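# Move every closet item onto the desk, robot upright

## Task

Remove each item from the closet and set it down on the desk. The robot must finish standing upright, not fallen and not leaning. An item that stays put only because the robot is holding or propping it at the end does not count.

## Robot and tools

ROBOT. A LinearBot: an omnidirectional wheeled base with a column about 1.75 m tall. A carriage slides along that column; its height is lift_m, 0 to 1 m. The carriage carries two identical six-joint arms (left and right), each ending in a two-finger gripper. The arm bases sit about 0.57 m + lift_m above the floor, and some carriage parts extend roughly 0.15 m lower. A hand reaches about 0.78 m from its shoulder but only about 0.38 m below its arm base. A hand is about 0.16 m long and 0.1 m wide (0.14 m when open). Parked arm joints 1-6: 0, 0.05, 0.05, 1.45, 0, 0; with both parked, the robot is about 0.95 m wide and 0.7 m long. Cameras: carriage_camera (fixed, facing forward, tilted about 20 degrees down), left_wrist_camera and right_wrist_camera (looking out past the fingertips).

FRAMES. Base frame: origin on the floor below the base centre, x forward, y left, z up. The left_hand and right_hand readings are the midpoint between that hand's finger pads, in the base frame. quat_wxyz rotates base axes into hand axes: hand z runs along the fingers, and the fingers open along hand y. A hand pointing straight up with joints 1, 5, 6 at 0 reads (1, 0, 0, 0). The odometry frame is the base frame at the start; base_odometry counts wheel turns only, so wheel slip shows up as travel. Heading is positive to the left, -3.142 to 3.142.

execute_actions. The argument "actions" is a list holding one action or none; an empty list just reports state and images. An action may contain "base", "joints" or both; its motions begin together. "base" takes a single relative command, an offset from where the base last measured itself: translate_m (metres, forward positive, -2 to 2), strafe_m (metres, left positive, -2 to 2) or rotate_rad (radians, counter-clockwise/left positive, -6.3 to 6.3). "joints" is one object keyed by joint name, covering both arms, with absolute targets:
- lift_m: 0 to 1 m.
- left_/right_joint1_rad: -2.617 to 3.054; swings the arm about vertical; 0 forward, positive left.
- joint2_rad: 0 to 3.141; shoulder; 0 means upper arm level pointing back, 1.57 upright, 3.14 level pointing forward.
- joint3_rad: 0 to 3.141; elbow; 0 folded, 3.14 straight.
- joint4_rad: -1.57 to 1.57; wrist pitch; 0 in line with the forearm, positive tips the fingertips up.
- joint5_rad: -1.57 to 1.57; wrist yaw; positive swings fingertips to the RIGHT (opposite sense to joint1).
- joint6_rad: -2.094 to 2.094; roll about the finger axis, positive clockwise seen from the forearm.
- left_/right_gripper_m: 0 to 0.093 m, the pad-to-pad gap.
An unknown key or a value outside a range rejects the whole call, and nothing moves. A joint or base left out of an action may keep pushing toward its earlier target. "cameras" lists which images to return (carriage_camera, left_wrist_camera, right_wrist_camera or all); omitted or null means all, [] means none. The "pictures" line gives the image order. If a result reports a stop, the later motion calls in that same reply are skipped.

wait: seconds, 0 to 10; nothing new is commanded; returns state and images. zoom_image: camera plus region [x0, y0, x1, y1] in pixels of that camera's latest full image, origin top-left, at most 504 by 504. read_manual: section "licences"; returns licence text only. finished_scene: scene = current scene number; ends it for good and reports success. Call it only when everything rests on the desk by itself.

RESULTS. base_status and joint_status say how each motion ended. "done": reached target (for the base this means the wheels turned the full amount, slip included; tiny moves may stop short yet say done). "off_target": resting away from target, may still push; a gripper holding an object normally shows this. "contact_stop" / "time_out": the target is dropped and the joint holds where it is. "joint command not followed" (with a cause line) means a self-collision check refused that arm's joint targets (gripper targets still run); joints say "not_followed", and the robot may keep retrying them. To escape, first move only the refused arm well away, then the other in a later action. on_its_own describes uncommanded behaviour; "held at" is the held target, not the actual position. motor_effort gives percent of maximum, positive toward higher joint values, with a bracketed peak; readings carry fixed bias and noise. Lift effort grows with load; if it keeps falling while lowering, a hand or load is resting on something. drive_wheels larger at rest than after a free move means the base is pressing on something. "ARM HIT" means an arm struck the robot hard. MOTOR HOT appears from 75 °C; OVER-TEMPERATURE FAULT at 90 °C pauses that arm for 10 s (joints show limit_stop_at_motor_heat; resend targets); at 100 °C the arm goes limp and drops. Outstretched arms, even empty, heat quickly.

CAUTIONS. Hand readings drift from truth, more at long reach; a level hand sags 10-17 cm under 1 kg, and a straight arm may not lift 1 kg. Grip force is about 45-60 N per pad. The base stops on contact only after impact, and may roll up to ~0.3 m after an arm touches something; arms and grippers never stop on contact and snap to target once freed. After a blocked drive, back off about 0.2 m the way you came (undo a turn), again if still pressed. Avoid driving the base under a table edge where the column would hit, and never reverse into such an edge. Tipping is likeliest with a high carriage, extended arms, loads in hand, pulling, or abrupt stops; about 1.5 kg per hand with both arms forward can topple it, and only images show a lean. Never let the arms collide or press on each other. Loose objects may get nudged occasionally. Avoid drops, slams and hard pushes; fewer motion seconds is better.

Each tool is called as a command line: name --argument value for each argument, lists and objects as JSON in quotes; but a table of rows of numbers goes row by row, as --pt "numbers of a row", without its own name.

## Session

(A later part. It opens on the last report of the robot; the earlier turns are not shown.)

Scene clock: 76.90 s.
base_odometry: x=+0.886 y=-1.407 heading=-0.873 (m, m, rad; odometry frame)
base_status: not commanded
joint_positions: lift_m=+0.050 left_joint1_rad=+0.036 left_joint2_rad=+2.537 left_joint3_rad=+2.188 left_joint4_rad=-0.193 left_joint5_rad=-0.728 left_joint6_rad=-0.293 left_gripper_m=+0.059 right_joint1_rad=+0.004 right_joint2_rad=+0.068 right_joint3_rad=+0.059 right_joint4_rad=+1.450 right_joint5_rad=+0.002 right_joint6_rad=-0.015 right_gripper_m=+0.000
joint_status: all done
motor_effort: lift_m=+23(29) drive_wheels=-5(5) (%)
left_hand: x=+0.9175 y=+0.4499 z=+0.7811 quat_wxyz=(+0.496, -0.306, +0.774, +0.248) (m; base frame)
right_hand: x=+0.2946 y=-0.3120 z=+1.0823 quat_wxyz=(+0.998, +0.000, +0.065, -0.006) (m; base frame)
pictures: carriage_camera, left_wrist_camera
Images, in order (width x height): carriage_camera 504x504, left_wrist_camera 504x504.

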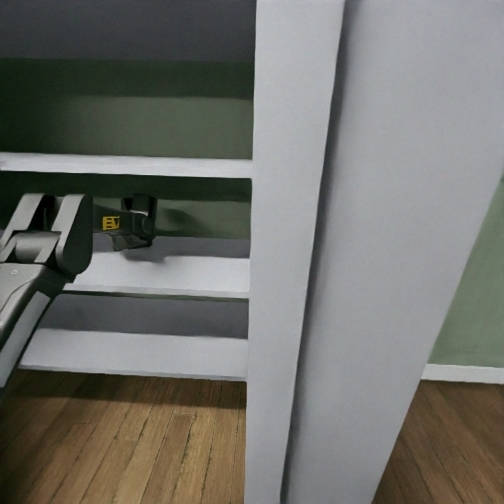

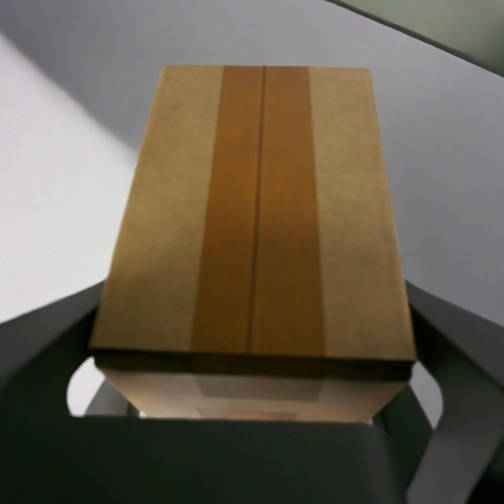

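execute_actions --actions '[{"base":{"translate_m":-0.36},"joints":{"left_joint5_rad":-0.3,"left_joint6_rad":-0.1,"left_joint4_rad":-0.1}}]' --cameras '[]'

execute_actions --actions '[{"joints":{"left_joint1_rad":0,"left_joint2_rad":0.05,"left_joint3_rad":0.05,"left_joint4_rad":1.4,"left_joint5_rad":0,"left_joint6_rad":0,"lift_m":0}}]' --cameras '[]'

execute_actions --actions '[{"base":{"strafe_m":1.86},"joints":{"right_joint2_rad":0.95,"right_joint3_rad":0.9,"right_joint4_rad":0.05,"right_joint5_rad":-0.05}}]'

Scene clock: 82.97 s.
base_odometry: x=+0.655 y=-1.131 heading=-0.874 (m, m, rad; odometry frame)
base_status: done
joint_positions: lift_m=+0.050 left_joint1_rad=+0.036 left_joint2_rad=+2.537 left_joint3_rad=+2.188 left_joint4_rad=-0.116 left_joint5_rad=-0.301 left_joint6_rad=-0.110 left_gripper_m=+0.059 right_joint1_rad=+0.004 right_joint2_rad=+0.068 right_joint3_rad=+0.059 right_joint4_rad=+1.450 right_joint5_rad=+0.002 right_joint6_rad=-0.015 right_gripper_m=+0.000
joint_status: all done
motor_effort: lift_m=+21(24) drive_wheels=-3(12) (%)
left_hand: x=+0.9592 y=+0.3879 z=+0.7785 quat_wxyz=(+0.523, -0.140, +0.833, +0.108) (m; base frame)
right_hand: x=+0.2947 y=-0.3120 z=+1.0823 quat_wxyz=(+0.998, +0.000, +0.065, -0.006) (m; base frame)
pictures: none
No camera images: the call's "cameras" was empty. Leave "cameras" out to get every camera's image.

Scene clock: 85.23 s.
base_odometry: x=+0.655 y=-1.131 heading=-0.874 (m, m, rad; odometry frame)
base_status: not commanded
joint_positions: lift_m=+0.000 left_joint1_rad=+0.002 left_joint2_rad=+0.066 left_joint3_rad=+0.066 left_joint4_rad=+1.394 left_joint5_rad=-0.003 left_joint6_rad=-0.010 left_gripper_m=+0.059 right_joint1_rad=+0.004 right_joint2_rad=+0.068 right_joint3_rad=+0.059 right_joint4_rad=+1.449 right_joint5_rad=+0.001 right_joint6_rad=-0.015 right_gripper_m=+0.000
joint_status: all done
motor_effort: lift_m=+24(22) drive_wheels=-1(3) (%)
left_hand: x=+0.3054 y=+0.3125 z=+1.0321 quat_wxyz=(+0.996, -0.002, +0.088, -0.004) (m; base frame)
right_hand: x=+0.2948 y=-0.3119 z=+1.0322 quat_wxyz=(+0.998, +0.000, +0.065, -0.006) (m; base frame)
pictures: none
No camera images: the call's "cameras" was empty. Leave "cameras" out to get every camera's image.

Scene clock: 91.23 s.
base_odometry: x=+2.080 y=+0.064 heading=-0.873 (m, m, rad; odometry frame)
base_status: done
joint_positions: lift_m=+0.000 left_joint1_rad=+0.002 left_joint2_rad=+0.066 left_joint3_rad=+0.066 left_joint4_rad=+1.394 left_joint5_rad=-0.002 left_joint6_rad=-0.010 left_gripper_m=+0.059 right_joint1_rad=+0.004 right_joint2_rad=+0.939 right_joint3_rad=+0.889 right_joint4_rad=+0.066 right_joint5_rad=-0.045 right_joint6_rad=-0.015 right_gripper_m=+0.000
joint_status: all done
motor_effort: lift_m=+26(25) drive_wheels=-4(10) (%)
left_hand: x=+0.3054 y=+0.3123 z=+1.0322 quat_wxyz=(+0.996, -0.002, +0.088, -0.004) (m; base frame)
right_hand: x=+0.6180 y=-0.3026 z=+0.9775 quat_wxyz=(+0.713, -0.023, +0.701, +0.012) (m; base frame)
pictures: carriage_camera, left_wrist_camera, right_wrist_camera
Images, in order (width x height): carriage_camera 504x504, left_wrist_camera 504x504, right_wrist_camera 504x504.

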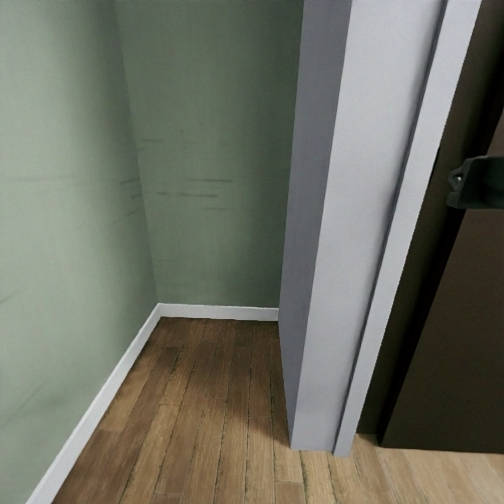

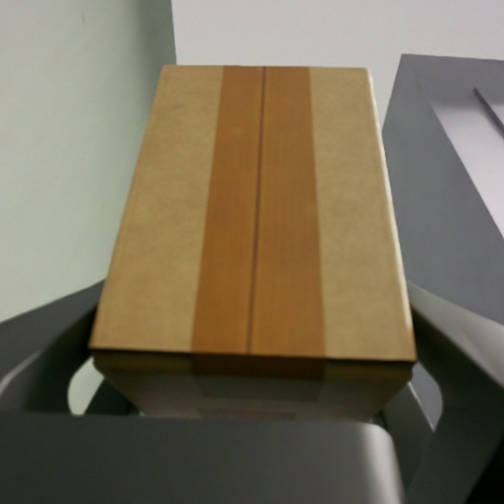

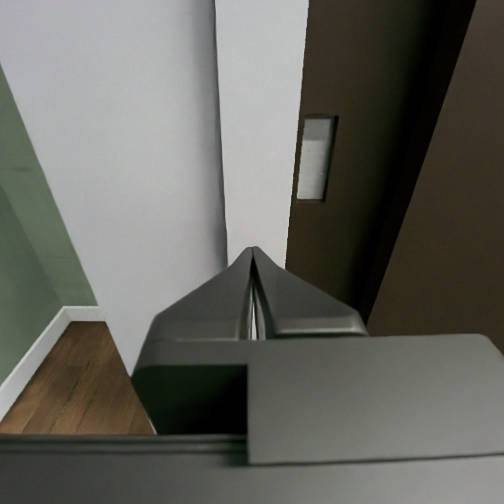

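execute_actions --actions '[{"base":{"strafe_m":-0.115},"joints":{"right_joint5_rad":-0.13}}]' --cameras '[]'

execute_actions --actions '[{"base":{"translate_m":0.13}}]' --cameras '["carriage_camera","right_wrist_camera"]'

Scene clock: 94.83 s.
base_odometry: x=+1.992 y=-0.010 heading=-0.873 (m, m, rad; odometry frame)
base_status: done
joint_positions: lift_m=+0.000 left_joint1_rad=+0.002 left_joint2_rad=+0.066 left_joint3_rad=+0.066 left_joint4_rad=+1.394 left_joint5_rad=-0.002 left_joint6_rad=-0.010 left_gripper_m=+0.059 right_joint1_rad=+0.004 right_joint2_rad=+0.939 right_joint3_rad=+0.889 right_joint4_rad=+0.065 right_joint5_rad=-0.126 right_joint6_rad=-0.015 right_gripper_m=+0.000
joint_status: all done
motor_effort: lift_m=+21(23) drive_wheels=+0(13) (%)
left_hand: x=+0.3054 y=+0.3123 z=+1.0322 quat_wxyz=(+0.996, -0.002, +0.088, -0.004) (m; base frame)
right_hand: x=+0.6168 y=-0.2888 z=+0.9774 quat_wxyz=(+0.712, -0.052, +0.700, +0.040) (m; base frame)
pictures: none
No camera images: the call's "cameras" was empty. Leave "cameras" out to get every camera's image.

Scene clock: 96.57 s.
base_odometry: x=+2.076 y=-0.109 heading=-0.873 (m, m, rad; odometry frame)
base_status: done
joint_positions: lift_m=+0.000 left_joint1_rad=+0.002 left_joint2_rad=+0.066 left_joint3_rad=+0.066 left_joint4_rad=+1.394 left_joint5_rad=-0.002 left_joint6_rad=-0.010 left_gripper_m=+0.059 right_joint1_rad=+0.004 right_joint2_rad=+0.939 right_joint3_rad=+0.889 right_joint4_rad=+0.064 right_joint5_rad=-0.126 right_joint6_rad=-0.015 right_gripper_m=+0.000
joint_status: not commanded
motor_effort: lift_m=+22(23) drive_wheels=-5(12) (%)
left_hand: x=+0.3054 y=+0.3123 z=+1.0322 quat_wxyz=(+0.996, -0.002, +0.088, -0.004) (m; base frame)
right_hand: x=+0.6168 y=-0.2888 z=+0.9772 quat_wxyz=(+0.711, -0.052, +0.700, +0.040) (m; base frame)
pictures: carriage_camera, right_wrist_camera
Images, in order (width x height): carriage_camera 504x504, right_wrist_camera 504x504.

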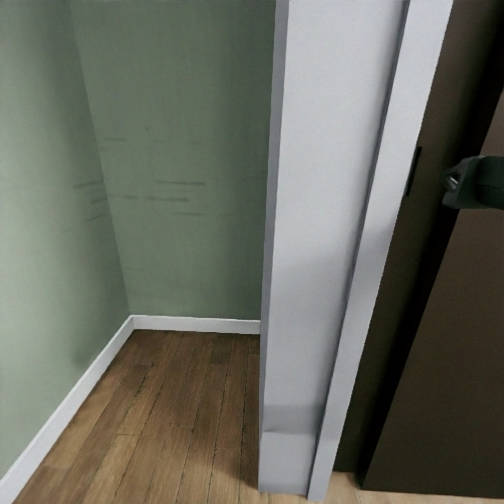

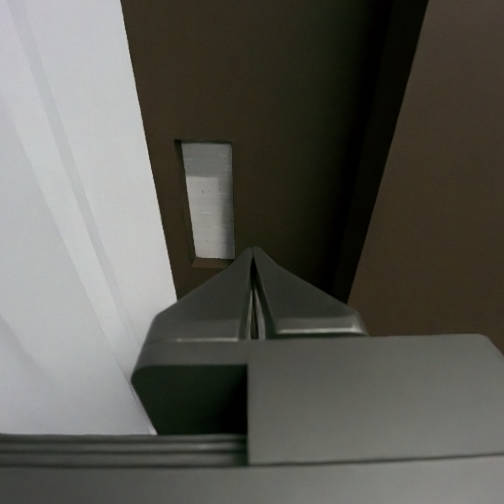

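execute_actions --actions '[{"base":{"strafe_m":0.042}}]' --cameras '[]'

execute_actions --actions '[{"base":{"translate_m":0.08}}]' --cameras '["right_wrist_camera"]'

Scene clock: 98.77 s.
base_odometry: x=+2.108 y=-0.083 heading=-0.873 (m, m, rad; odometry frame)
base_status: done
joint_positions: lift_m=+0.000 left_joint1_rad=+0.002 left_joint2_rad=+0.066 left_joint3_rad=+0.066 left_joint4_rad=+1.394 left_joint5_rad=-0.002 left_joint6_rad=-0.010 left_gripper_m=+0.059 right_joint1_rad=+0.004 right_joint2_rad=+0.939 right_joint3_rad=+0.889 right_joint4_rad=+0.064 right_joint5_rad=-0.126 right_joint6_rad=-0.015 right_gripper_m=+0.000
joint_status: not commanded
motor_effort: lift_m=+26(26) drive_wheels=-4(9) (%)
left_hand: x=+0.3054 y=+0.3123 z=+1.0322 quat_wxyz=(+0.996, -0.002, +0.088, -0.004) (m; base frame)
right_hand: x=+0.6168 y=-0.2887 z=+0.9772 quat_wxyz=(+0.711, -0.052, +0.700, +0.040) (m; base frame)
pictures: none
No camera images: the call's "cameras" was empty. Leave "cameras" out to get every camera's image.

Scene clock: 100.23 s.
base_odometry: x=+2.159 y=-0.143 heading=-0.873 (m, m, rad; odometry frame)
base_status: translate_m contact_stop (by the wheels' count: +0.079 of +0.080)
joint_positions: lift_m=+0.000 left_joint1_rad=+0.002 left_joint2_rad=+0.066 left_joint3_rad=+0.066 left_joint4_rad=+1.394 left_joint5_rad=-0.002 left_joint6_rad=-0.010 left_gripper_m=+0.059 right_joint1_rad=-0.013 right_joint2_rad=+0.855 right_joint3_rad=+0.892 right_joint4_rad=-0.073 right_joint5_rad=-0.191 right_joint6_rad=-0.031 right_gripper_m=+0.000
joint_status: not commanded
motor_effort: lift_m=+22(20) drive_wheels=+5(9) (%)
left_hand: x=+0.3054 y=+0.3123 z=+1.0322 quat_wxyz=(+0.996, -0.002, +0.088, -0.004) (m; base frame)
right_hand: x=+0.5931 y=-0.2835 z=+0.9721 quat_wxyz=(+0.692, -0.073, +0.716, +0.053) (m; base frame)
pictures: right_wrist_camera
Images, in order (width x height): right_wrist_camera 504x504.

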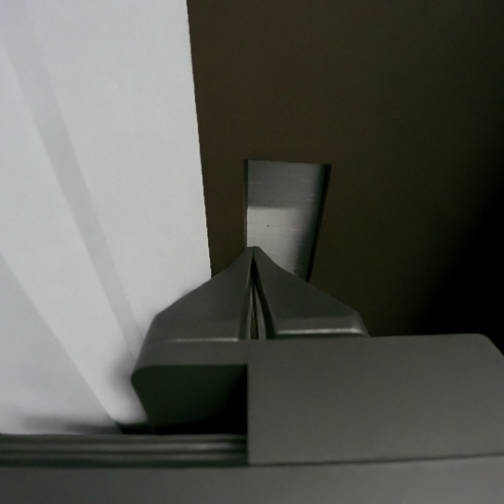

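execute_actions --actions '[{"base":{"strafe_m":-0.03},"joints":{"right_joint2_rad":0.92,"right_joint4_rad":0.03,"right_joint5_rad":-0.13}}]' --cameras '["right_wrist_camera"]'

execute_actions --actions '[{"base":{"strafe_m":-0.1},"joints":{"right_joint5_rad":0.05,"right_joint1_rad":-0.06}}]' --cameras '["carriage_camera","right_wrist_camera"]'

Scene clock: 102.57 s.
base_odometry: x=+2.136 y=-0.162 heading=-0.873 (m, m, rad; odometry frame)
base_status: done
joint_positions: lift_m=+0.000 left_joint1_rad=+0.002 left_joint2_rad=+0.066 left_joint3_rad=+0.066 left_joint4_rad=+1.394 left_joint5_rad=-0.002 left_joint6_rad=-0.010 left_gripper_m=+0.059 right_joint1_rad=+0.009 right_joint2_rad=+0.891 right_joint3_rad=+0.893 right_joint4_rad=+0.015 right_joint5_rad=-0.188 right_joint6_rad=-0.021 right_gripper_m=+0.000
joint_status: right_joint5_rad off_target (ended at -0.188, target -0.130); the others done
motor_effort: lift_m=+24(24) drive_wheels=+1(10) (%)
left_hand: x=+0.3054 y=+0.3123 z=+1.0322 quat_wxyz=(+0.996, -0.002, +0.088, -0.004) (m; base frame)
right_hand: x=+0.6022 y=-0.2767 z=+0.9827 quat_wxyz=(+0.710, -0.077, +0.697, +0.062) (m; base frame)
pictures: right_wrist_camera
Images, in order (width x height): right_wrist_camera 504x504.

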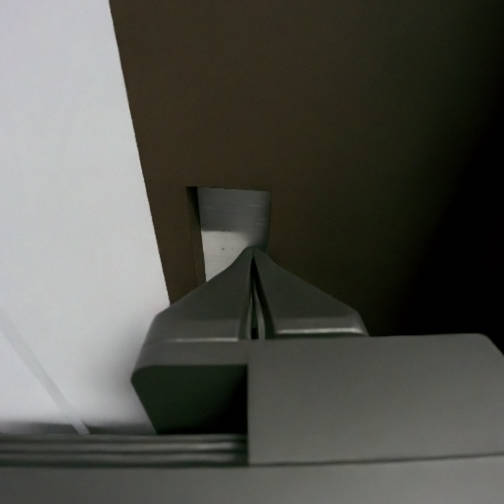

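Scene clock: 104.23 s.
base_odometry: x=+2.060 y=-0.227 heading=-0.873 (m, m, rad; odometry frame)
base_status: done
joint_positions: lift_m=+0.000 left_joint1_rad=+0.002 left_joint2_rad=+0.066 left_joint3_rad=+0.066 left_joint4_rad=+1.394 left_joint5_rad=-0.002 left_joint6_rad=-0.010 left_gripper_m=+0.059 right_joint1_rad=-0.041 right_joint2_rad=+0.891 right_joint3_rad=+0.893 right_joint4_rad=+0.019 right_joint5_rad=-0.020 right_joint6_rad=-0.003 right_gripper_m=+0.000
joint_status: right_joint5_rad off_target (ended at -0.019, target +0.050); the others done
motor_effort: lift_m=+20(24) drive_wheels=-3(13) (%)
left_hand: x=+0.3054 y=+0.3122 z=+1.0322 quat_wxyz=(+0.996, -0.001, +0.088, -0.004) (m; base frame)
right_hand: x=+0.6053 y=-0.3227 z=+0.9836 quat_wxyz=(+0.714, +0.006, +0.700, -0.009) (m; base frame)
pictures: carriage_camera, right_wrist_camera
Images, in order (width x height): carriage_camera 504x504, right_wrist_camera 504x504.

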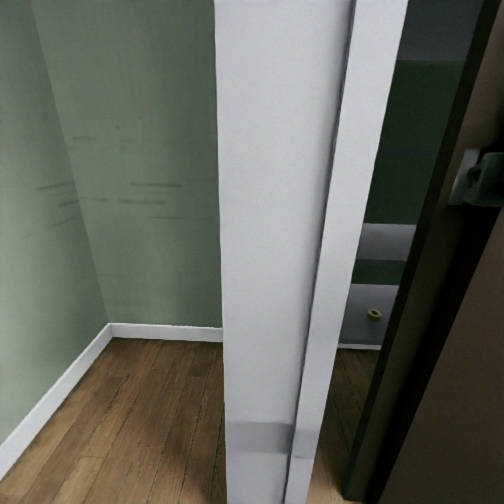

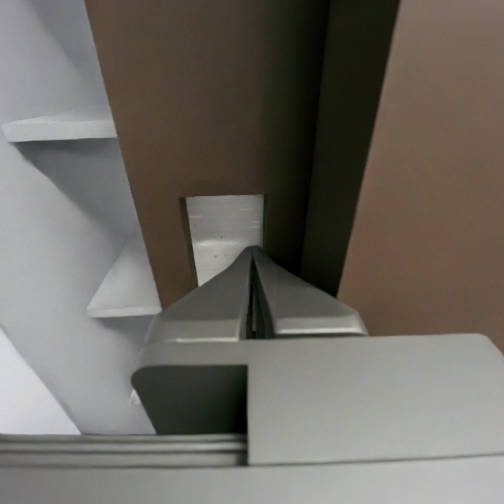

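execute_actions --actions '[{"base":{"strafe_m":-0.43},"joints":{"right_joint5_rad":0.1,"right_joint1_rad":-0.1}}]' --cameras '["carriage_camera","right_wrist_camera"]'

Scene clock: 108.07 s.
base_odometry: x=+1.730 y=-0.503 heading=-0.873 (m, m, rad; odometry frame)
base_status: done
joint_positions: lift_m=+0.000 left_joint1_rad=+0.002 left_joint2_rad=+0.066 left_joint3_rad=+0.066 left_joint4_rad=+1.394 left_joint5_rad=-0.002 left_joint6_rad=-0.010 left_gripper_m=+0.059 right_joint1_rad=-0.092 right_joint2_rad=+0.899 right_joint3_rad=+0.893 right_joint4_rad=+0.033 right_joint5_rad=+0.094 right_joint6_rad=-0.006 right_gripper_m=+0.000
joint_status: all done
motor_effort: lift_m=+27(22) drive_wheels=-3(13) (%)
left_hand: x=+0.3054 y=+0.3122 z=+1.0322 quat_wxyz=(+0.996, -0.001, +0.088, -0.004) (m; base frame)
right_hand: x=+0.6037 y=-0.3598 z=+0.9846 quat_wxyz=(+0.713, +0.064, +0.694, -0.068) (m; base frame)
pictures: carriage_camera, right_wrist_camera
Images, in order (width x height): carriage_camera 504x504, right_wrist_camera 504x504.

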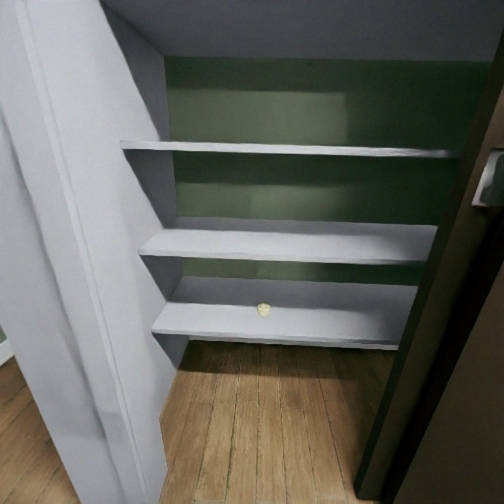

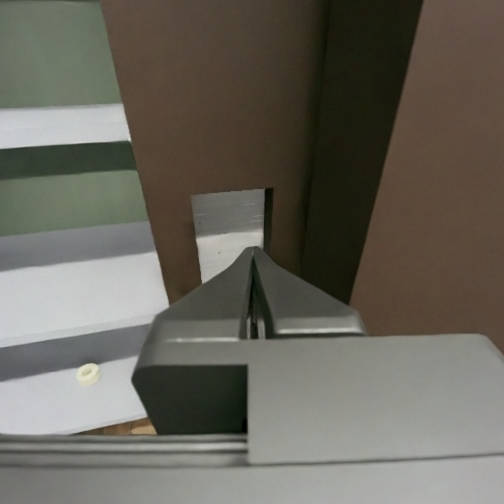

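execute_actions --actions '[{"base":{"translate_m":-0.12},"joints":{"right_joint2_rad":0.75}}]' --cameras '[]'

execute_actions --actions '[{"base":{"strafe_m":0.12},"joints":{"lift_m":0.45,"right_joint1_rad":0,"right_joint5_rad":0,"right_joint2_rad":0.4,"right_joint3_rad":0.3,"right_gripper_m":0.093}}]' --cameras '["carriage_camera"]'

Scene clock: 111.20 s.
base_odometry: x=+1.653 y=-0.411 heading=-0.873 (m, m, rad; odometry frame)
base_status: done
joint_positions: lift_m=+0.000 left_joint1_rad=+0.002 left_joint2_rad=+0.066 left_joint3_rad=+0.066 left_joint4_rad=+1.395 left_joint5_rad=-0.002 left_joint6_rad=-0.010 left_gripper_m=+0.059 right_joint1_rad=-0.092 right_joint2_rad=+0.755 right_joint3_rad=+0.897 right_joint4_rad=+0.044 right_joint5_rad=+0.094 right_joint6_rad=-0.006 right_gripper_m=+0.000
joint_status: all done
motor_effort: lift_m=+24(20) drive_wheels=-2(8) (%)
left_hand: x=+0.3054 y=+0.3122 z=+1.0322 quat_wxyz=(+0.996, -0.001, +0.088, -0.004) (m; base frame)
right_hand: x=+0.5606 y=-0.3559 z=+1.0331 quat_wxyz=(+0.766, +0.064, +0.635, -0.068) (m; base frame)
pictures: none
No camera images: the call's "cameras" was empty. Leave "cameras" out to get every camera's image.

Scene clock: 113.53 s.
base_odometry: x=+1.745 y=-0.334 heading=-0.873 (m, m, rad; odometry frame)
base_status: done
joint_positions: lift_m=+0.450 left_joint1_rad=+0.002 left_joint2_rad=+0.066 left_joint3_rad=+0.065 left_joint4_rad=+1.395 left_joint5_rad=-0.001 left_joint6_rad=-0.010 left_gripper_m=+0.059 right_joint1_rad=-0.005 right_joint2_rad=+0.421 right_joint3_rad=+0.311 right_joint4_rad=+0.047 right_joint5_rad=+0.003 right_joint6_rad=-0.007 right_gripper_m=+0.093
joint_status: all done
motor_effort: lift_m=+20(28) drive_wheels=-3(7) (%)
left_hand: x=+0.3056 y=+0.3121 z=+1.4820 quat_wxyz=(+0.996, -0.001, +0.088, -0.004) (m; base frame)
right_hand: x=+0.5352 y=-0.3137 z=+1.2880 quat_wxyz=(+0.685, +0.000, +0.729, -0.005) (m; base frame)
pictures: carriage_camera
Images, in order (width x height): carriage_camera 504x504.

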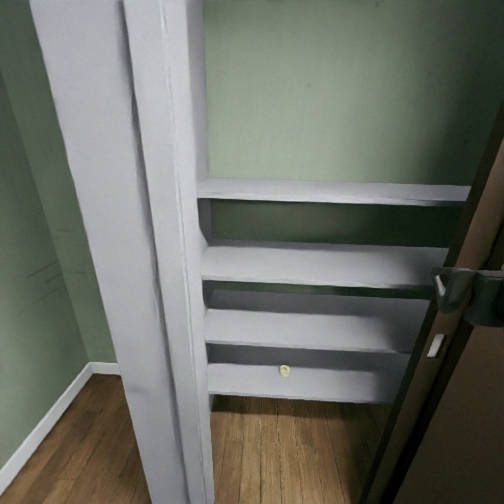

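execute_actions --actions '[{"base":{"strafe_m":0.19},"joints":{"lift_m":0.04}}]' --cameras '[]'

execute_actions --actions '[{"joints":{"right_joint2_rad":2.9,"right_joint3_rad":1.85,"right_joint4_rad":0.45}}]' --cameras '[]'

execute_actions --actions '[{"base":{"translate_m":0.15}}]' --cameras '["carriage_camera","right_wrist_camera"]'

Scene clock: 118.00 s.
base_odometry: x=+1.890 y=-0.212 heading=-0.872 (m, m, rad; odometry frame)
base_status: done
joint_positions: lift_m=+0.040 left_joint1_rad=+0.002 left_joint2_rad=+0.066 left_joint3_rad=+0.065 left_joint4_rad=+1.395 left_joint5_rad=+0.000 left_joint6_rad=-0.010 left_gripper_m=+0.059 right_joint1_rad=-0.005 right_joint2_rad=+0.421 right_joint3_rad=+0.311 right_joint4_rad=+0.037 right_joint5_rad=+0.003 right_joint6_rad=-0.007 right_gripper_m=+0.093
joint_status: all done
motor_effort: lift_m=+24(22) drive_wheels=-4(9) (%)
left_hand: x=+0.3055 y=+0.3120 z=+1.0719 quat_wxyz=(+0.996, -0.001, +0.088, -0.004) (m; base frame)
right_hand: x=+0.5350 y=-0.3135 z=+0.8755 quat_wxyz=(+0.681, +0.000, +0.732, -0.005) (m; base frame)
pictures: none
No camera images: the call's "cameras" was empty. Leave "cameras" out to get every camera's image.

Scene clock: 120.37 s.
base_odometry: x=+1.890 y=-0.212 heading=-0.872 (m, m, rad; odometry frame)
base_status: not commanded
joint_positions: lift_m=+0.040 left_joint1_rad=+0.002 left_joint2_rad=+0.066 left_joint3_rad=+0.065 left_joint4_rad=+1.395 left_joint5_rad=+0.000 left_joint6_rad=-0.010 left_gripper_m=+0.059 right_joint1_rad=-0.005 right_joint2_rad=+2.891 right_joint3_rad=+1.855 right_joint4_rad=+0.449 right_joint5_rad=+0.003 right_joint6_rad=-0.007 right_gripper_m=+0.093
joint_status: all done
motor_effort: lift_m=+22(23) drive_wheels=-4(4) (%)
left_hand: x=+0.3055 y=+0.3120 z=+1.0719 quat_wxyz=(+0.996, -0.001, +0.088, -0.004) (m; base frame)
right_hand: x=+0.9176 y=-0.3153 z=+0.5017 quat_wxyz=(+0.472, +0.000, +0.882, -0.004) (m; base frame)
pictures: none
No camera images: the call's "cameras" was empty. Leave "cameras" out to get every camera's image.

Scene clock: 122.20 s.
base_odometry: x=+1.987 y=-0.326 heading=-0.872 (m, m, rad; odometry frame)
base_status: done
joint_positions: lift_m=+0.040 left_joint1_rad=+0.002 left_joint2_rad=+0.066 left_joint3_rad=+0.065 left_joint4_rad=+1.395 left_joint5_rad=+0.000 left_joint6_rad=-0.010 left_gripper_m=+0.059 right_joint1_rad=-0.005 right_joint2_rad=+2.891 right_joint3_rad=+1.855 right_joint4_rad=+0.457 right_joint5_rad=+0.003 right_joint6_rad=-0.007 right_gripper_m=+0.093
joint_status: not commanded
motor_effort: lift_m=+26(26) drive_wheels=-5(10) (%)
left_hand: x=+0.3055 y=+0.3120 z=+1.0719 quat_wxyz=(+0.996, -0.001, +0.088, -0.004) (m; base frame)
right_hand: x=+0.9188 y=-0.3153 z=+0.5035 quat_wxyz=(+0.476, +0.000, +0.879, -0.004) (m; base frame)
pictures: carriage_camera, right_wrist_camera
Images, in order (width x height): carriage_camera 504x504, right_wrist_camera 504x504.

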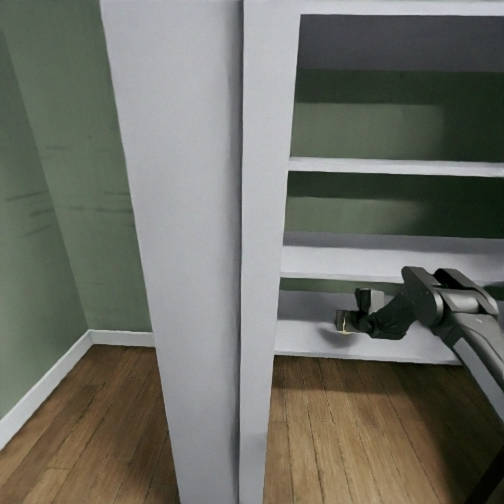

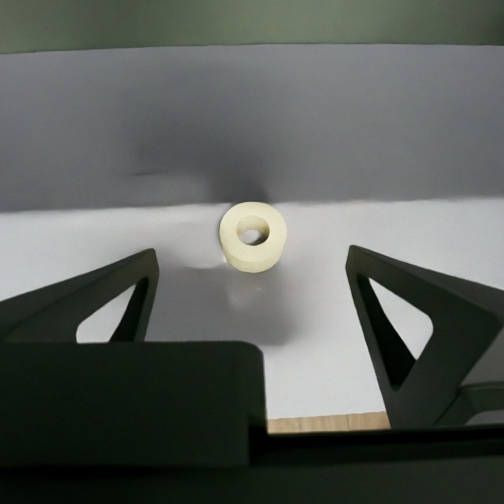

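execute_actions --actions '[{"base":{"translate_m":0.055},"joints":{"lift_m":0.01}}]' --cameras '[]'

execute_actions --actions '[{"joints":{"lift_m":0.0,"right_joint4_rad":0.35}}]' --cameras '["right_wrist_camera"]'

Scene clock: 126.80 s.
base_odometry: x=+2.023 y=-0.368 heading=-0.871 (m, m, rad; odometry frame)
base_status: done
joint_positions: lift_m=+0.010 left_joint1_rad=+0.002 left_joint2_rad=+0.066 left_joint3_rad=+0.065 left_joint4_rad=+1.396 left_joint5_rad=-0.001 left_joint6_rad=-0.010 left_gripper_m=+0.059 right_joint1_rad=-0.004 right_joint2_rad=+2.894 right_joint3_rad=+1.855 right_joint4_rad=+0.458 right_joint5_rad=+0.003 right_joint6_rad=-0.007 right_gripper_m=+0.093
joint_status: all done
motor_effort: lift_m=+21(23) drive_wheels=-5(13) (%)
left_hand: x=+0.3053 y=+0.3120 z=+1.0420 quat_wxyz=(+0.996, -0.001, +0.088, -0.004) (m; base frame)
right_hand: x=+0.9181 y=-0.3150 z=+0.4715 quat_wxyz=(+0.475, -0.001, +0.880, -0.004) (m; base frame)
pictures: none
No camera images: the call's "cameras" was empty. Leave "cameras" out to get every camera's image.

Scene clock: 127.47 s.
base_odometry: x=+2.023 y=-0.368 heading=-0.871 (m, m, rad; odometry frame)
base_status: not commanded
joint_positions: lift_m=+0.000 left_joint1_rad=+0.002 left_joint2_rad=+0.066 left_joint3_rad=+0.063 left_joint4_rad=+1.396 left_joint5_rad=-0.001 left_joint6_rad=-0.010 left_gripper_m=+0.059 right_joint1_rad=-0.004 right_joint2_rad=+2.891 right_joint3_rad=+1.855 right_joint4_rad=+0.367 right_joint5_rad=+0.003 right_joint6_rad=-0.007 right_gripper_m=+0.093
joint_status: all done
motor_effort: lift_m=+24(21) drive_wheels=-5(5) (%)
left_hand: x=+0.3060 y=+0.3120 z=+1.0313 quat_wxyz=(+0.996, -0.001, +0.089, -0.004) (m; base frame)
right_hand: x=+0.9055 y=-0.3150 z=+0.4449 quat_wxyz=(+0.435, -0.001, +0.900, -0.004) (m; base frame)
pictures: right_wrist_camera
Images, in order (width x height): right_wrist_camera 504x504.

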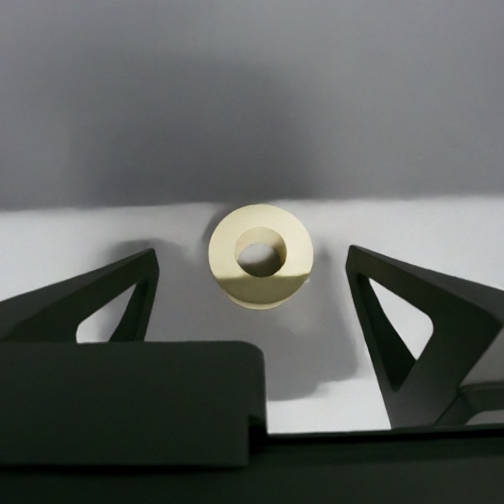

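execute_actions --actions '[{"base":{"translate_m":0.015},"joints":{"right_joint2_rad":2.915}}]' --cameras '["right_wrist_camera"]'

execute_actions --actions '[{"joints":{"right_gripper_m":0.02}}]' --cameras '[]'

execute_actions --actions '[{"joints":{"lift_m":0.04}}]' --cameras '["right_wrist_camera"]'

Scene clock: 129.30 s.
base_odometry: x=+2.032 y=-0.380 heading=-0.871 (m, m, rad; odometry frame)
base_status: done
joint_positions: lift_m=+0.000 left_joint1_rad=+0.002 left_joint2_rad=+0.066 left_joint3_rad=+0.063 left_joint4_rad=+1.396 left_joint5_rad=-0.001 left_joint6_rad=-0.010 left_gripper_m=+0.059 right_joint1_rad=-0.004 right_joint2_rad=+2.891 right_joint3_rad=+1.855 right_joint4_rad=+0.364 right_joint5_rad=+0.003 right_joint6_rad=-0.007 right_gripper_m=+0.093
joint_status: all done
motor_effort: lift_m=+26(22) drive_wheels=+2(12) (%)
left_hand: x=+0.3059 y=+0.3120 z=+1.0313 quat_wxyz=(+0.996, -0.001, +0.089, -0.004) (m; base frame)
right_hand: x=+0.9051 y=-0.3147 z=+0.4444 quat_wxyz=(+0.434, -0.001, +0.901, -0.003) (m; base frame)
pictures: right_wrist_camera
Images, in order (width x height): right_wrist_camera 504x504.

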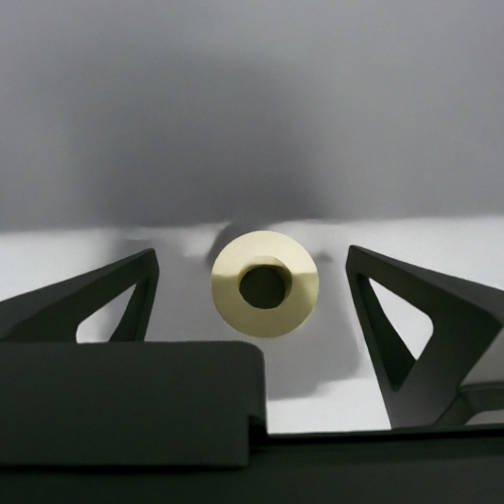

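Scene clock: 129.97 s.
base_odometry: x=+2.032 y=-0.380 heading=-0.871 (m, m, rad; odometry frame)
base_status: not commanded
joint_positions: lift_m=+0.000 left_joint1_rad=+0.002 left_joint2_rad=+0.066 left_joint3_rad=+0.063 left_joint4_rad=+1.396 left_joint5_rad=-0.001 left_joint6_rad=-0.010 left_gripper_m=+0.059 right_joint1_rad=-0.004 right_joint2_rad=+2.891 right_joint3_rad=+1.855 right_joint4_rad=+0.364 right_joint5_rad=+0.002 right_joint6_rad=-0.007 right_gripper_m=+0.047
joint_status: right_gripper_m off_target (ended at +0.047, target +0.020)
motor_effort: lift_m=+25(22) drive_wheels=+2(2) (%)
left_hand: x=+0.3059 y=+0.3120 z=+1.0313 quat_wxyz=(+0.996, -0.001, +0.089, -0.004) (m; base frame)
right_hand: x=+0.9052 y=-0.3146 z=+0.4445 quat_wxyz=(+0.434, -0.001, +0.901, -0.003) (m; base frame)
pictures: none
No camera images: the call's "cameras" was empty. Leave "cameras" out to get every camera's image.

Scene clock: 130.73 s.
base_odometry: x=+2.032 y=-0.380 heading=-0.871 (m, m, rad; odometry frame)
base_status: not commanded
joint_positions: lift_m=+0.040 left_joint1_rad=+0.002 left_joint2_rad=+0.066 left_joint3_rad=+0.063 left_joint4_rad=+1.396 left_joint5_rad=-0.001 left_joint6_rad=-0.010 left_gripper_m=+0.059 right_joint1_rad=-0.004 right_joint2_rad=+2.901 right_joint3_rad=+1.855 right_joint4_rad=+0.361 right_joint5_rad=+0.002 right_joint6_rad=-0.007 right_gripper_m=+0.047
joint_status: all done
motor_effort: lift_m=+24(27) drive_wheels=+2(5) (%)
left_hand: x=+0.3059 y=+0.3120 z=+1.0715 quat_wxyz=(+0.996, -0.001, +0.089, -0.004) (m; base frame)
right_hand: x=+0.9021 y=-0.3146 z=+0.4780 quat_wxyz=(+0.428, -0.001, +0.904, -0.003) (m; base frame)
pictures: right_wrist_camera
Images, in order (width x height): right_wrist_camera 504x504.

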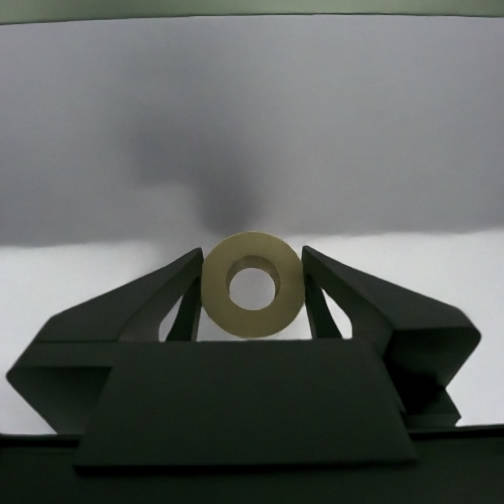

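execute_actions --actions '[{"base":{"translate_m":-0.3}}]' --cameras '[]'

execute_actions --actions '[{"base":{"translate_m":-0.35},"joints":{"right_joint2_rad":0.5,"right_joint3_rad":0.4,"right_joint4_rad":-0.4}}]' --cameras '[]'

execute_actions --actions '[{"base":{"rotate_rad":-2.8},"joints":{"lift_m":0.3}}]'

Scene clock: 134.40 s.
base_odometry: x=+1.839 y=-0.150 heading=-0.871 (m, m, rad; odometry frame)
base_status: done
joint_positions: lift_m=+0.040 left_joint1_rad=+0.002 left_joint2_rad=+0.066 left_joint3_rad=+0.063 left_joint4_rad=+1.397 left_joint5_rad=-0.001 left_joint6_rad=-0.010 left_gripper_m=+0.059 right_joint1_rad=-0.003 right_joint2_rad=+2.901 right_joint3_rad=+1.855 right_joint4_rad=+0.357 right_joint5_rad=+0.002 right_joint6_rad=-0.007 right_gripper_m=+0.047
joint_status: not commanded
motor_effort: lift_m=+21(24) drive_wheels=-3(18) (%)
left_hand: x=+0.3058 y=+0.3120 z=+1.0715 quat_wxyz=(+0.996, -0.001, +0.088, -0.004) (m; base frame)
right_hand: x=+0.9015 y=-0.3141 z=+0.4773 quat_wxyz=(+0.427, -0.001, +0.904, -0.003) (m; base frame)
pictures: none
No camera images: the call's "cameras" was empty. Leave "cameras" out to get every camera's image.

Scene clock: 137.07 s.
base_odometry: x=+1.614 y=+0.118 heading=-0.871 (m, m, rad; odometry frame)
base_status: done
joint_positions: lift_m=+0.040 left_joint1_rad=+0.002 left_joint2_rad=+0.066 left_joint3_rad=+0.063 left_joint4_rad=+1.397 left_joint5_rad=-0.001 left_joint6_rad=-0.010 left_gripper_m=+0.059 right_joint1_rad=-0.003 right_joint2_rad=+0.515 right_joint3_rad=+0.413 right_joint4_rad=-0.396 right_joint5_rad=+0.002 right_joint6_rad=-0.007 right_gripper_m=+0.047
joint_status: all done
motor_effort: lift_m=+19(22) drive_wheels=-3(9) (%)
left_hand: x=+0.3058 y=+0.3120 z=+1.0715 quat_wxyz=(+0.996, -0.001, +0.088, -0.004) (m; base frame)
right_hand: x=+0.5168 y=-0.3130 z=+0.8003 quat_wxyz=(+0.511, -0.001, +0.859, -0.003) (m; base frame)
pictures: none
No camera images: the call's "cameras" was empty. Leave "cameras" out to get every camera's image.

Scene clock: 141.10 s.
base_odometry: x=+1.614 y=+0.118 heading=+2.613 (m, m, rad; odometry frame)
base_status: done
joint_positions: lift_m=+0.300 left_joint1_rad=+0.002 left_joint2_rad=+0.066 left_joint3_rad=+0.063 left_joint4_rad=+1.396 left_joint5_rad=-0.003 left_joint6_rad=-0.010 left_gripper_m=+0.059 right_joint1_rad=-0.003 right_joint2_rad=+0.515 right_joint3_rad=+0.412 right_joint4_rad=-0.385 right_joint5_rad=+0.002 right_joint6_rad=-0.007 right_gripper_m=+0.047
joint_status: all done
motor_effort: lift_m=+26(27) drive_wheels=+3(12) (%)
left_hand: x=+0.3061 y=+0.3124 z=+1.3314 quat_wxyz=(+0.996, -0.002, +0.089, -0.004) (m; base frame)
right_hand: x=+0.5180 y=-0.3129 z=+1.0619 quat_wxyz=(+0.515, -0.001, +0.857, -0.003) (m; base frame)
pictures: carriage_camera, left_wrist_camera, right_wrist_camera
Images, in order (width x height): carriage_camera 504x504, left_wrist_camera 504x504, right_wrist_camera 504x504.

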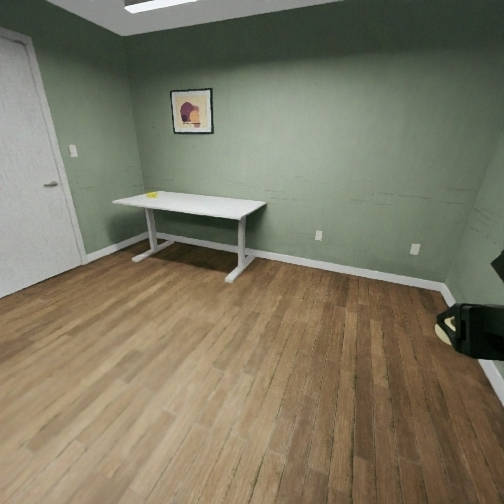

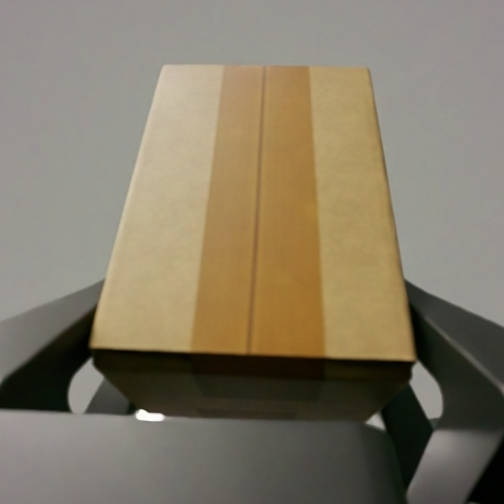

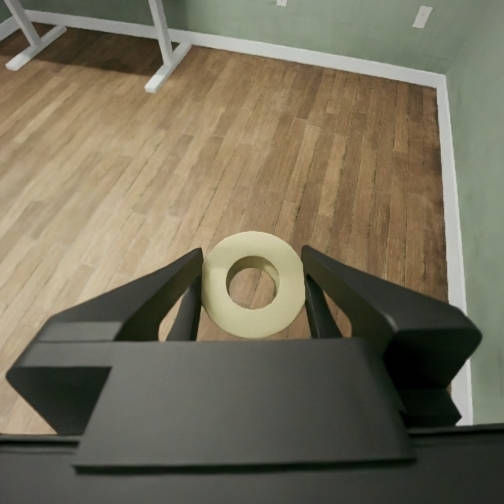

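execute_actions --actions '[]'

Scene clock: 144.97 s.
base_odometry: x=+1.614 y=+0.118 heading=+2.613 (m, m, rad; odometry frame)
base_status: done
joint_positions: lift_m=+0.300 left_joint1_rad=+0.002 left_joint2_rad=+0.066 left_joint3_rad=+0.063 left_joint4_rad=+1.396 left_joint5_rad=-0.003 left_joint6_rad=-0.010 left_gripper_m=+0.059 right_joint1_rad=-0.003 right_joint2_rad=+0.515 right_joint3_rad=+0.412 right_joint4_rad=-0.385 right_joint5_rad=+0.002 right_joint6_rad=-0.007 right_gripper_m=+0.047
joint_status: all done
motor_effort: lift_m=+24(27) drive_wheels=+3(12) (%)
left_hand: x=+0.3061 y=+0.3124 z=+1.3314 quat_wxyz=(+0.996, -0.002, +0.089, -0.004) (m; base frame)
right_hand: x=+0.5180 y=-0.3129 z=+1.0619 quat_wxyz=(+0.515, -0.001, +0.857, -0.003) (m; base frame)
pictures: carriage_camera, left_wrist_camera, right_wrist_camera
Images, in order (width x height): carriage_camera 504x504, left_wrist_camera 504x504, right_wrist_camera 504x504.

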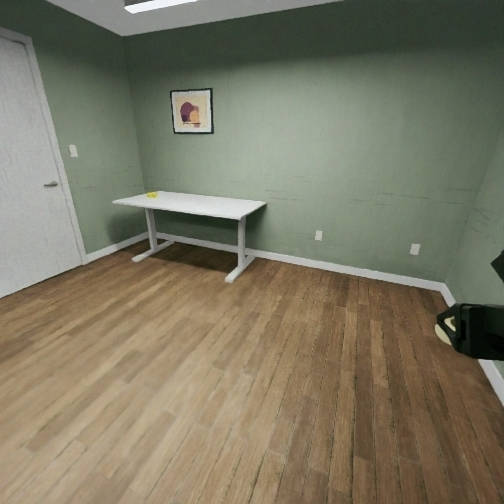

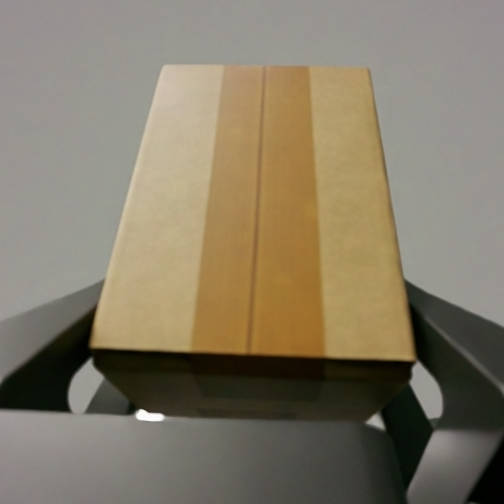

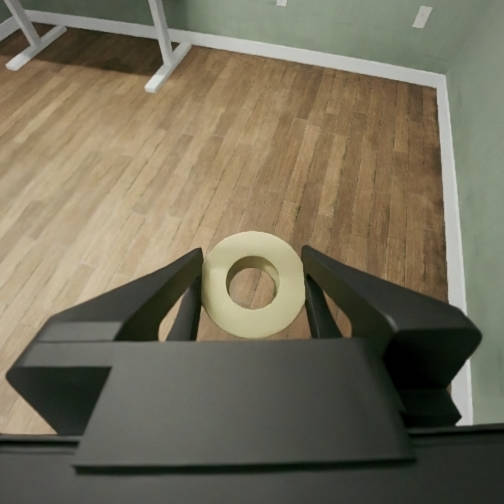

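execute_actions --actions '[{"base":{"rotate_rad":0.58}}]' --cameras '[]'

execute_actions --actions '[{"base":{"translate_m":2.0}}]' --cameras '[]'

execute_actions --actions '[{"base":{"rotate_rad":-0.92}}]' --cameras '["carriage_camera"]'

Scene clock: 148.37 s.
base_odometry: x=+1.614 y=+0.118 heading=-3.092 (m, m, rad; odometry frame)
base_status: done
joint_positions: lift_m=+0.300 left_joint1_rad=+0.002 left_joint2_rad=+0.066 left_joint3_rad=+0.063 left_joint4_rad=+1.396 left_joint5_rad=-0.002 left_joint6_rad=-0.010 left_gripper_m=+0.059 right_joint1_rad=-0.003 right_joint2_rad=+0.515 right_joint3_rad=+0.412 right_joint4_rad=-0.385 right_joint5_rad=+0.002 right_joint6_rad=-0.007 right_gripper_m=+0.047
joint_status: not commanded
motor_effort: lift_m=+26(22) drive_wheels=+6(12) (%)
left_hand: x=+0.3061 y=+0.3124 z=+1.3314 quat_wxyz=(+0.996, -0.002, +0.089, -0.004) (m; base frame)
right_hand: x=+0.5179 y=-0.3129 z=+1.0618 quat_wxyz=(+0.515, -0.001, +0.857, -0.003) (m; base frame)
pictures: none
No camera images: the call's "cameras" was empty. Leave "cameras" out to get every camera's image.

Scene clock: 154.73 s.
base_odometry: x=-0.383 y=+0.017 heading=-3.091 (m, m, rad; odometry frame)
base_status: done
joint_positions: lift_m=+0.300 left_joint1_rad=+0.002 left_joint2_rad=+0.066 left_joint3_rad=+0.063 left_joint4_rad=+1.397 left_joint5_rad=-0.002 left_joint6_rad=-0.010 left_gripper_m=+0.059 right_joint1_rad=-0.003 right_joint2_rad=+0.515 right_joint3_rad=+0.412 right_joint4_rad=-0.387 right_joint5_rad=+0.002 right_joint6_rad=-0.007 right_gripper_m=+0.047
joint_status: not commanded
motor_effort: lift_m=+25(19) drive_wheels=-3(13) (%)
left_hand: x=+0.3058 y=+0.3124 z=+1.3314 quat_wxyz=(+0.996, -0.002, +0.088, -0.004) (m; base frame)
right_hand: x=+0.5178 y=-0.3129 z=+1.0616 quat_wxyz=(+0.515, -0.001, +0.857, -0.003) (m; base frame)
pictures: none
No camera images: the call's "cameras" was empty. Leave "cameras" out to get every camera's image.

Scene clock: 157.17 s.
base_odometry: x=-0.384 y=+0.017 heading=+2.272 (m, m, rad; odometry frame)
base_status: done
joint_positions: lift_m=+0.300 left_joint1_rad=+0.002 left_joint2_rad=+0.066 left_joint3_rad=+0.063 left_joint4_rad=+1.397 left_joint5_rad=-0.002 left_joint6_rad=-0.010 left_gripper_m=+0.059 right_joint1_rad=-0.003 right_joint2_rad=+0.515 right_joint3_rad=+0.412 right_joint4_rad=-0.387 right_joint5_rad=+0.001 right_joint6_rad=-0.007 right_gripper_m=+0.047
joint_status: not commanded
motor_effort: lift_m=+25(24) drive_wheels=+3(11) (%)
left_hand: x=+0.3058 y=+0.3124 z=+1.3314 quat_wxyz=(+0.996, -0.002, +0.088, -0.004) (m; base frame)
right_hand: x=+0.5178 y=-0.3129 z=+1.0616 quat_wxyz=(+0.515, -0.001, +0.857, -0.003) (m; base frame)
pictures: carriage_camera
Images, in order (width x height): carriage_camera 504x504.

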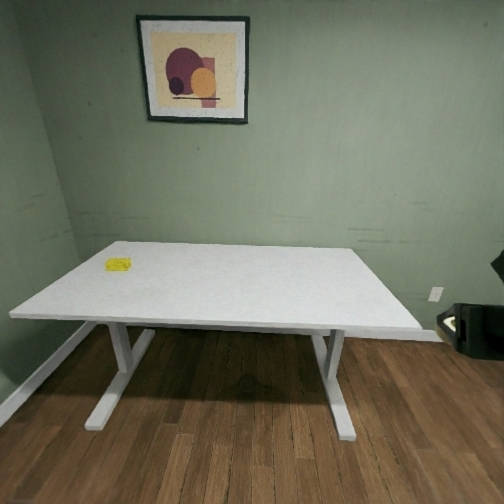

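execute_actions --actions '[{"base":{"translate_m":0.36},"joints":{"left_joint2_rad":1.2,"left_joint3_rad":0.8,"left_joint4_rad":0.42,"right_joint2_rad":1.3,"right_joint3_rad":1.0,"right_joint4_rad":-0.07}}]' --cameras '[]'

execute_actions --actions '[{"joints":{"left_joint2_rad":2.1,"left_joint3_rad":1.3,"right_joint2_rad":2.0,"right_joint3_rad":1.4,"lift_m":0.2}}]'

Scene clock: 161.60 s.
base_odometry: x=-0.615 y=+0.292 heading=+2.271 (m, m, rad; odometry frame)
base_status: done
joint_positions: lift_m=+0.300 left_joint1_rad=+0.002 left_joint2_rad=+1.195 left_joint3_rad=+0.776 left_joint4_rad=+0.400 left_joint5_rad=-0.002 left_joint6_rad=-0.010 left_gripper_m=+0.059 right_joint1_rad=-0.003 right_joint2_rad=+1.288 right_joint3_rad=+0.991 right_joint4_rad=-0.062 right_joint5_rad=+0.001 right_joint6_rad=-0.007 right_gripper_m=+0.047
joint_status: all done
motor_effort: lift_m=+22(27) drive_wheels=-8(17) (%)
left_hand: x=+0.6780 y=+0.3130 z=+1.2085 quat_wxyz=(+0.700, -0.005, +0.714, -0.002) (m; base frame)
right_hand: x=+0.6891 y=-0.3134 z=+1.1650 quat_wxyz=(+0.569, -0.001, +0.822, -0.003) (m; base frame)
pictures: none
No camera images: the call's "cameras" was empty. Leave "cameras" out to get every camera's image.

Scene clock: 162.97 s.
base_odometry: x=-0.615 y=+0.292 heading=+2.272 (m, m, rad; odometry frame)
base_status: not commanded
joint_positions: lift_m=+0.200 left_joint1_rad=+0.002 left_joint2_rad=+2.103 left_joint3_rad=+1.278 left_joint4_rad=+0.397 left_joint5_rad=-0.002 left_joint6_rad=-0.010 left_gripper_m=+0.059 right_joint1_rad=-0.003 right_joint2_rad=+1.993 right_joint3_rad=+1.389 right_joint4_rad=-0.071 right_joint5_rad=+0.001 right_joint6_rad=-0.007 right_gripper_m=+0.047
joint_status: all done
motor_effort: lift_m=+25(22) drive_wheels=-6(8) (%)
left_hand: x=+0.8486 y=+0.3133 z=+0.8988 quat_wxyz=(+0.541, -0.006, +0.841, -0.001) (m; base frame)
right_hand: x=+0.8166 y=-0.3138 z=+0.9102 quat_wxyz=(+0.433, -0.002, +0.901, -0.003) (m; base frame)
pictures: carriage_camera, left_wrist_camera, right_wrist_camera
Images, in order (width x height): carriage_camera 504x504, left_wrist_camera 504x504, right_wrist_camera 504x504.

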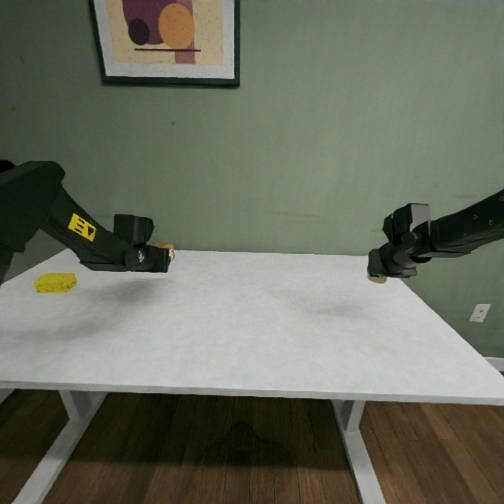

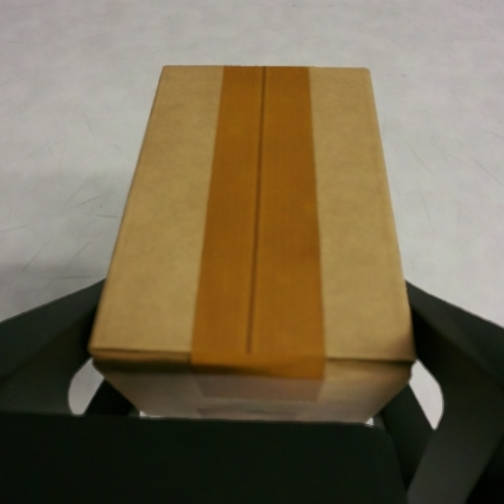

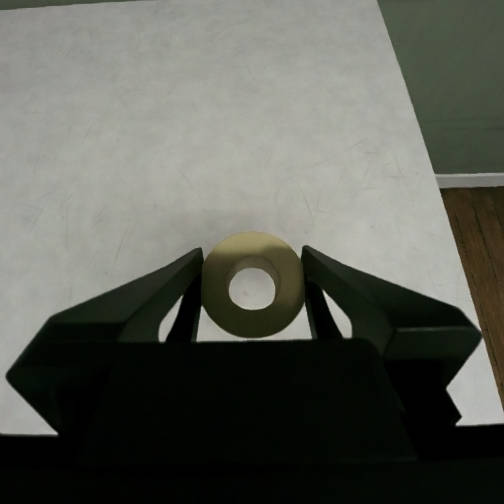

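execute_actions --actions '[{"joints":{"lift_m":0.11}}]' --cameras '["carriage_camera"]'

Scene clock: 164.70 s.
base_odometry: x=-0.615 y=+0.292 heading=+2.272 (m, m, rad; odometry frame)
base_status: not commanded
joint_positions: lift_m=+0.110 left_joint1_rad=+0.002 left_joint2_rad=+2.103 left_joint3_rad=+1.288 left_joint4_rad=+0.403 left_joint5_rad=-0.002 left_joint6_rad=-0.010 left_gripper_m=+0.059 right_joint1_rad=-0.003 right_joint2_rad=+1.993 right_joint3_rad=+1.398 right_joint4_rad=-0.066 right_joint5_rad=+0.001 right_joint6_rad=-0.007 right_gripper_m=+0.047
joint_status: all done
motor_effort: lift_m=+23(23) drive_wheels=-7(7) (%)
left_hand: x=+0.8518 y=+0.3134 z=+0.8149 quat_wxyz=(+0.548, -0.006, +0.837, -0.001) (m; base frame)
right_hand: x=+0.8196 y=-0.3138 z=+0.8250 quat_wxyz=(+0.439, -0.002, +0.898, -0.003) (m; base frame)
pictures: carriage_camera
Images, in order (width x height): carriage_camera 504x504.

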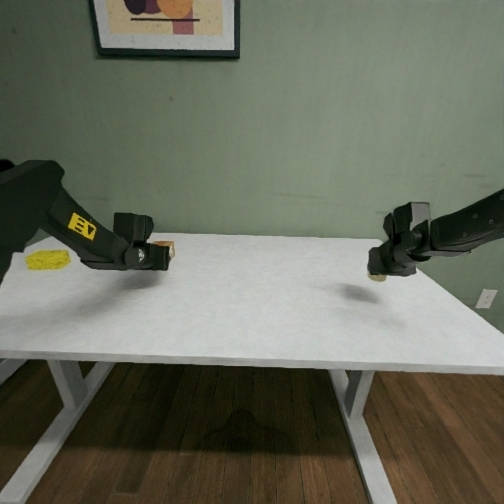

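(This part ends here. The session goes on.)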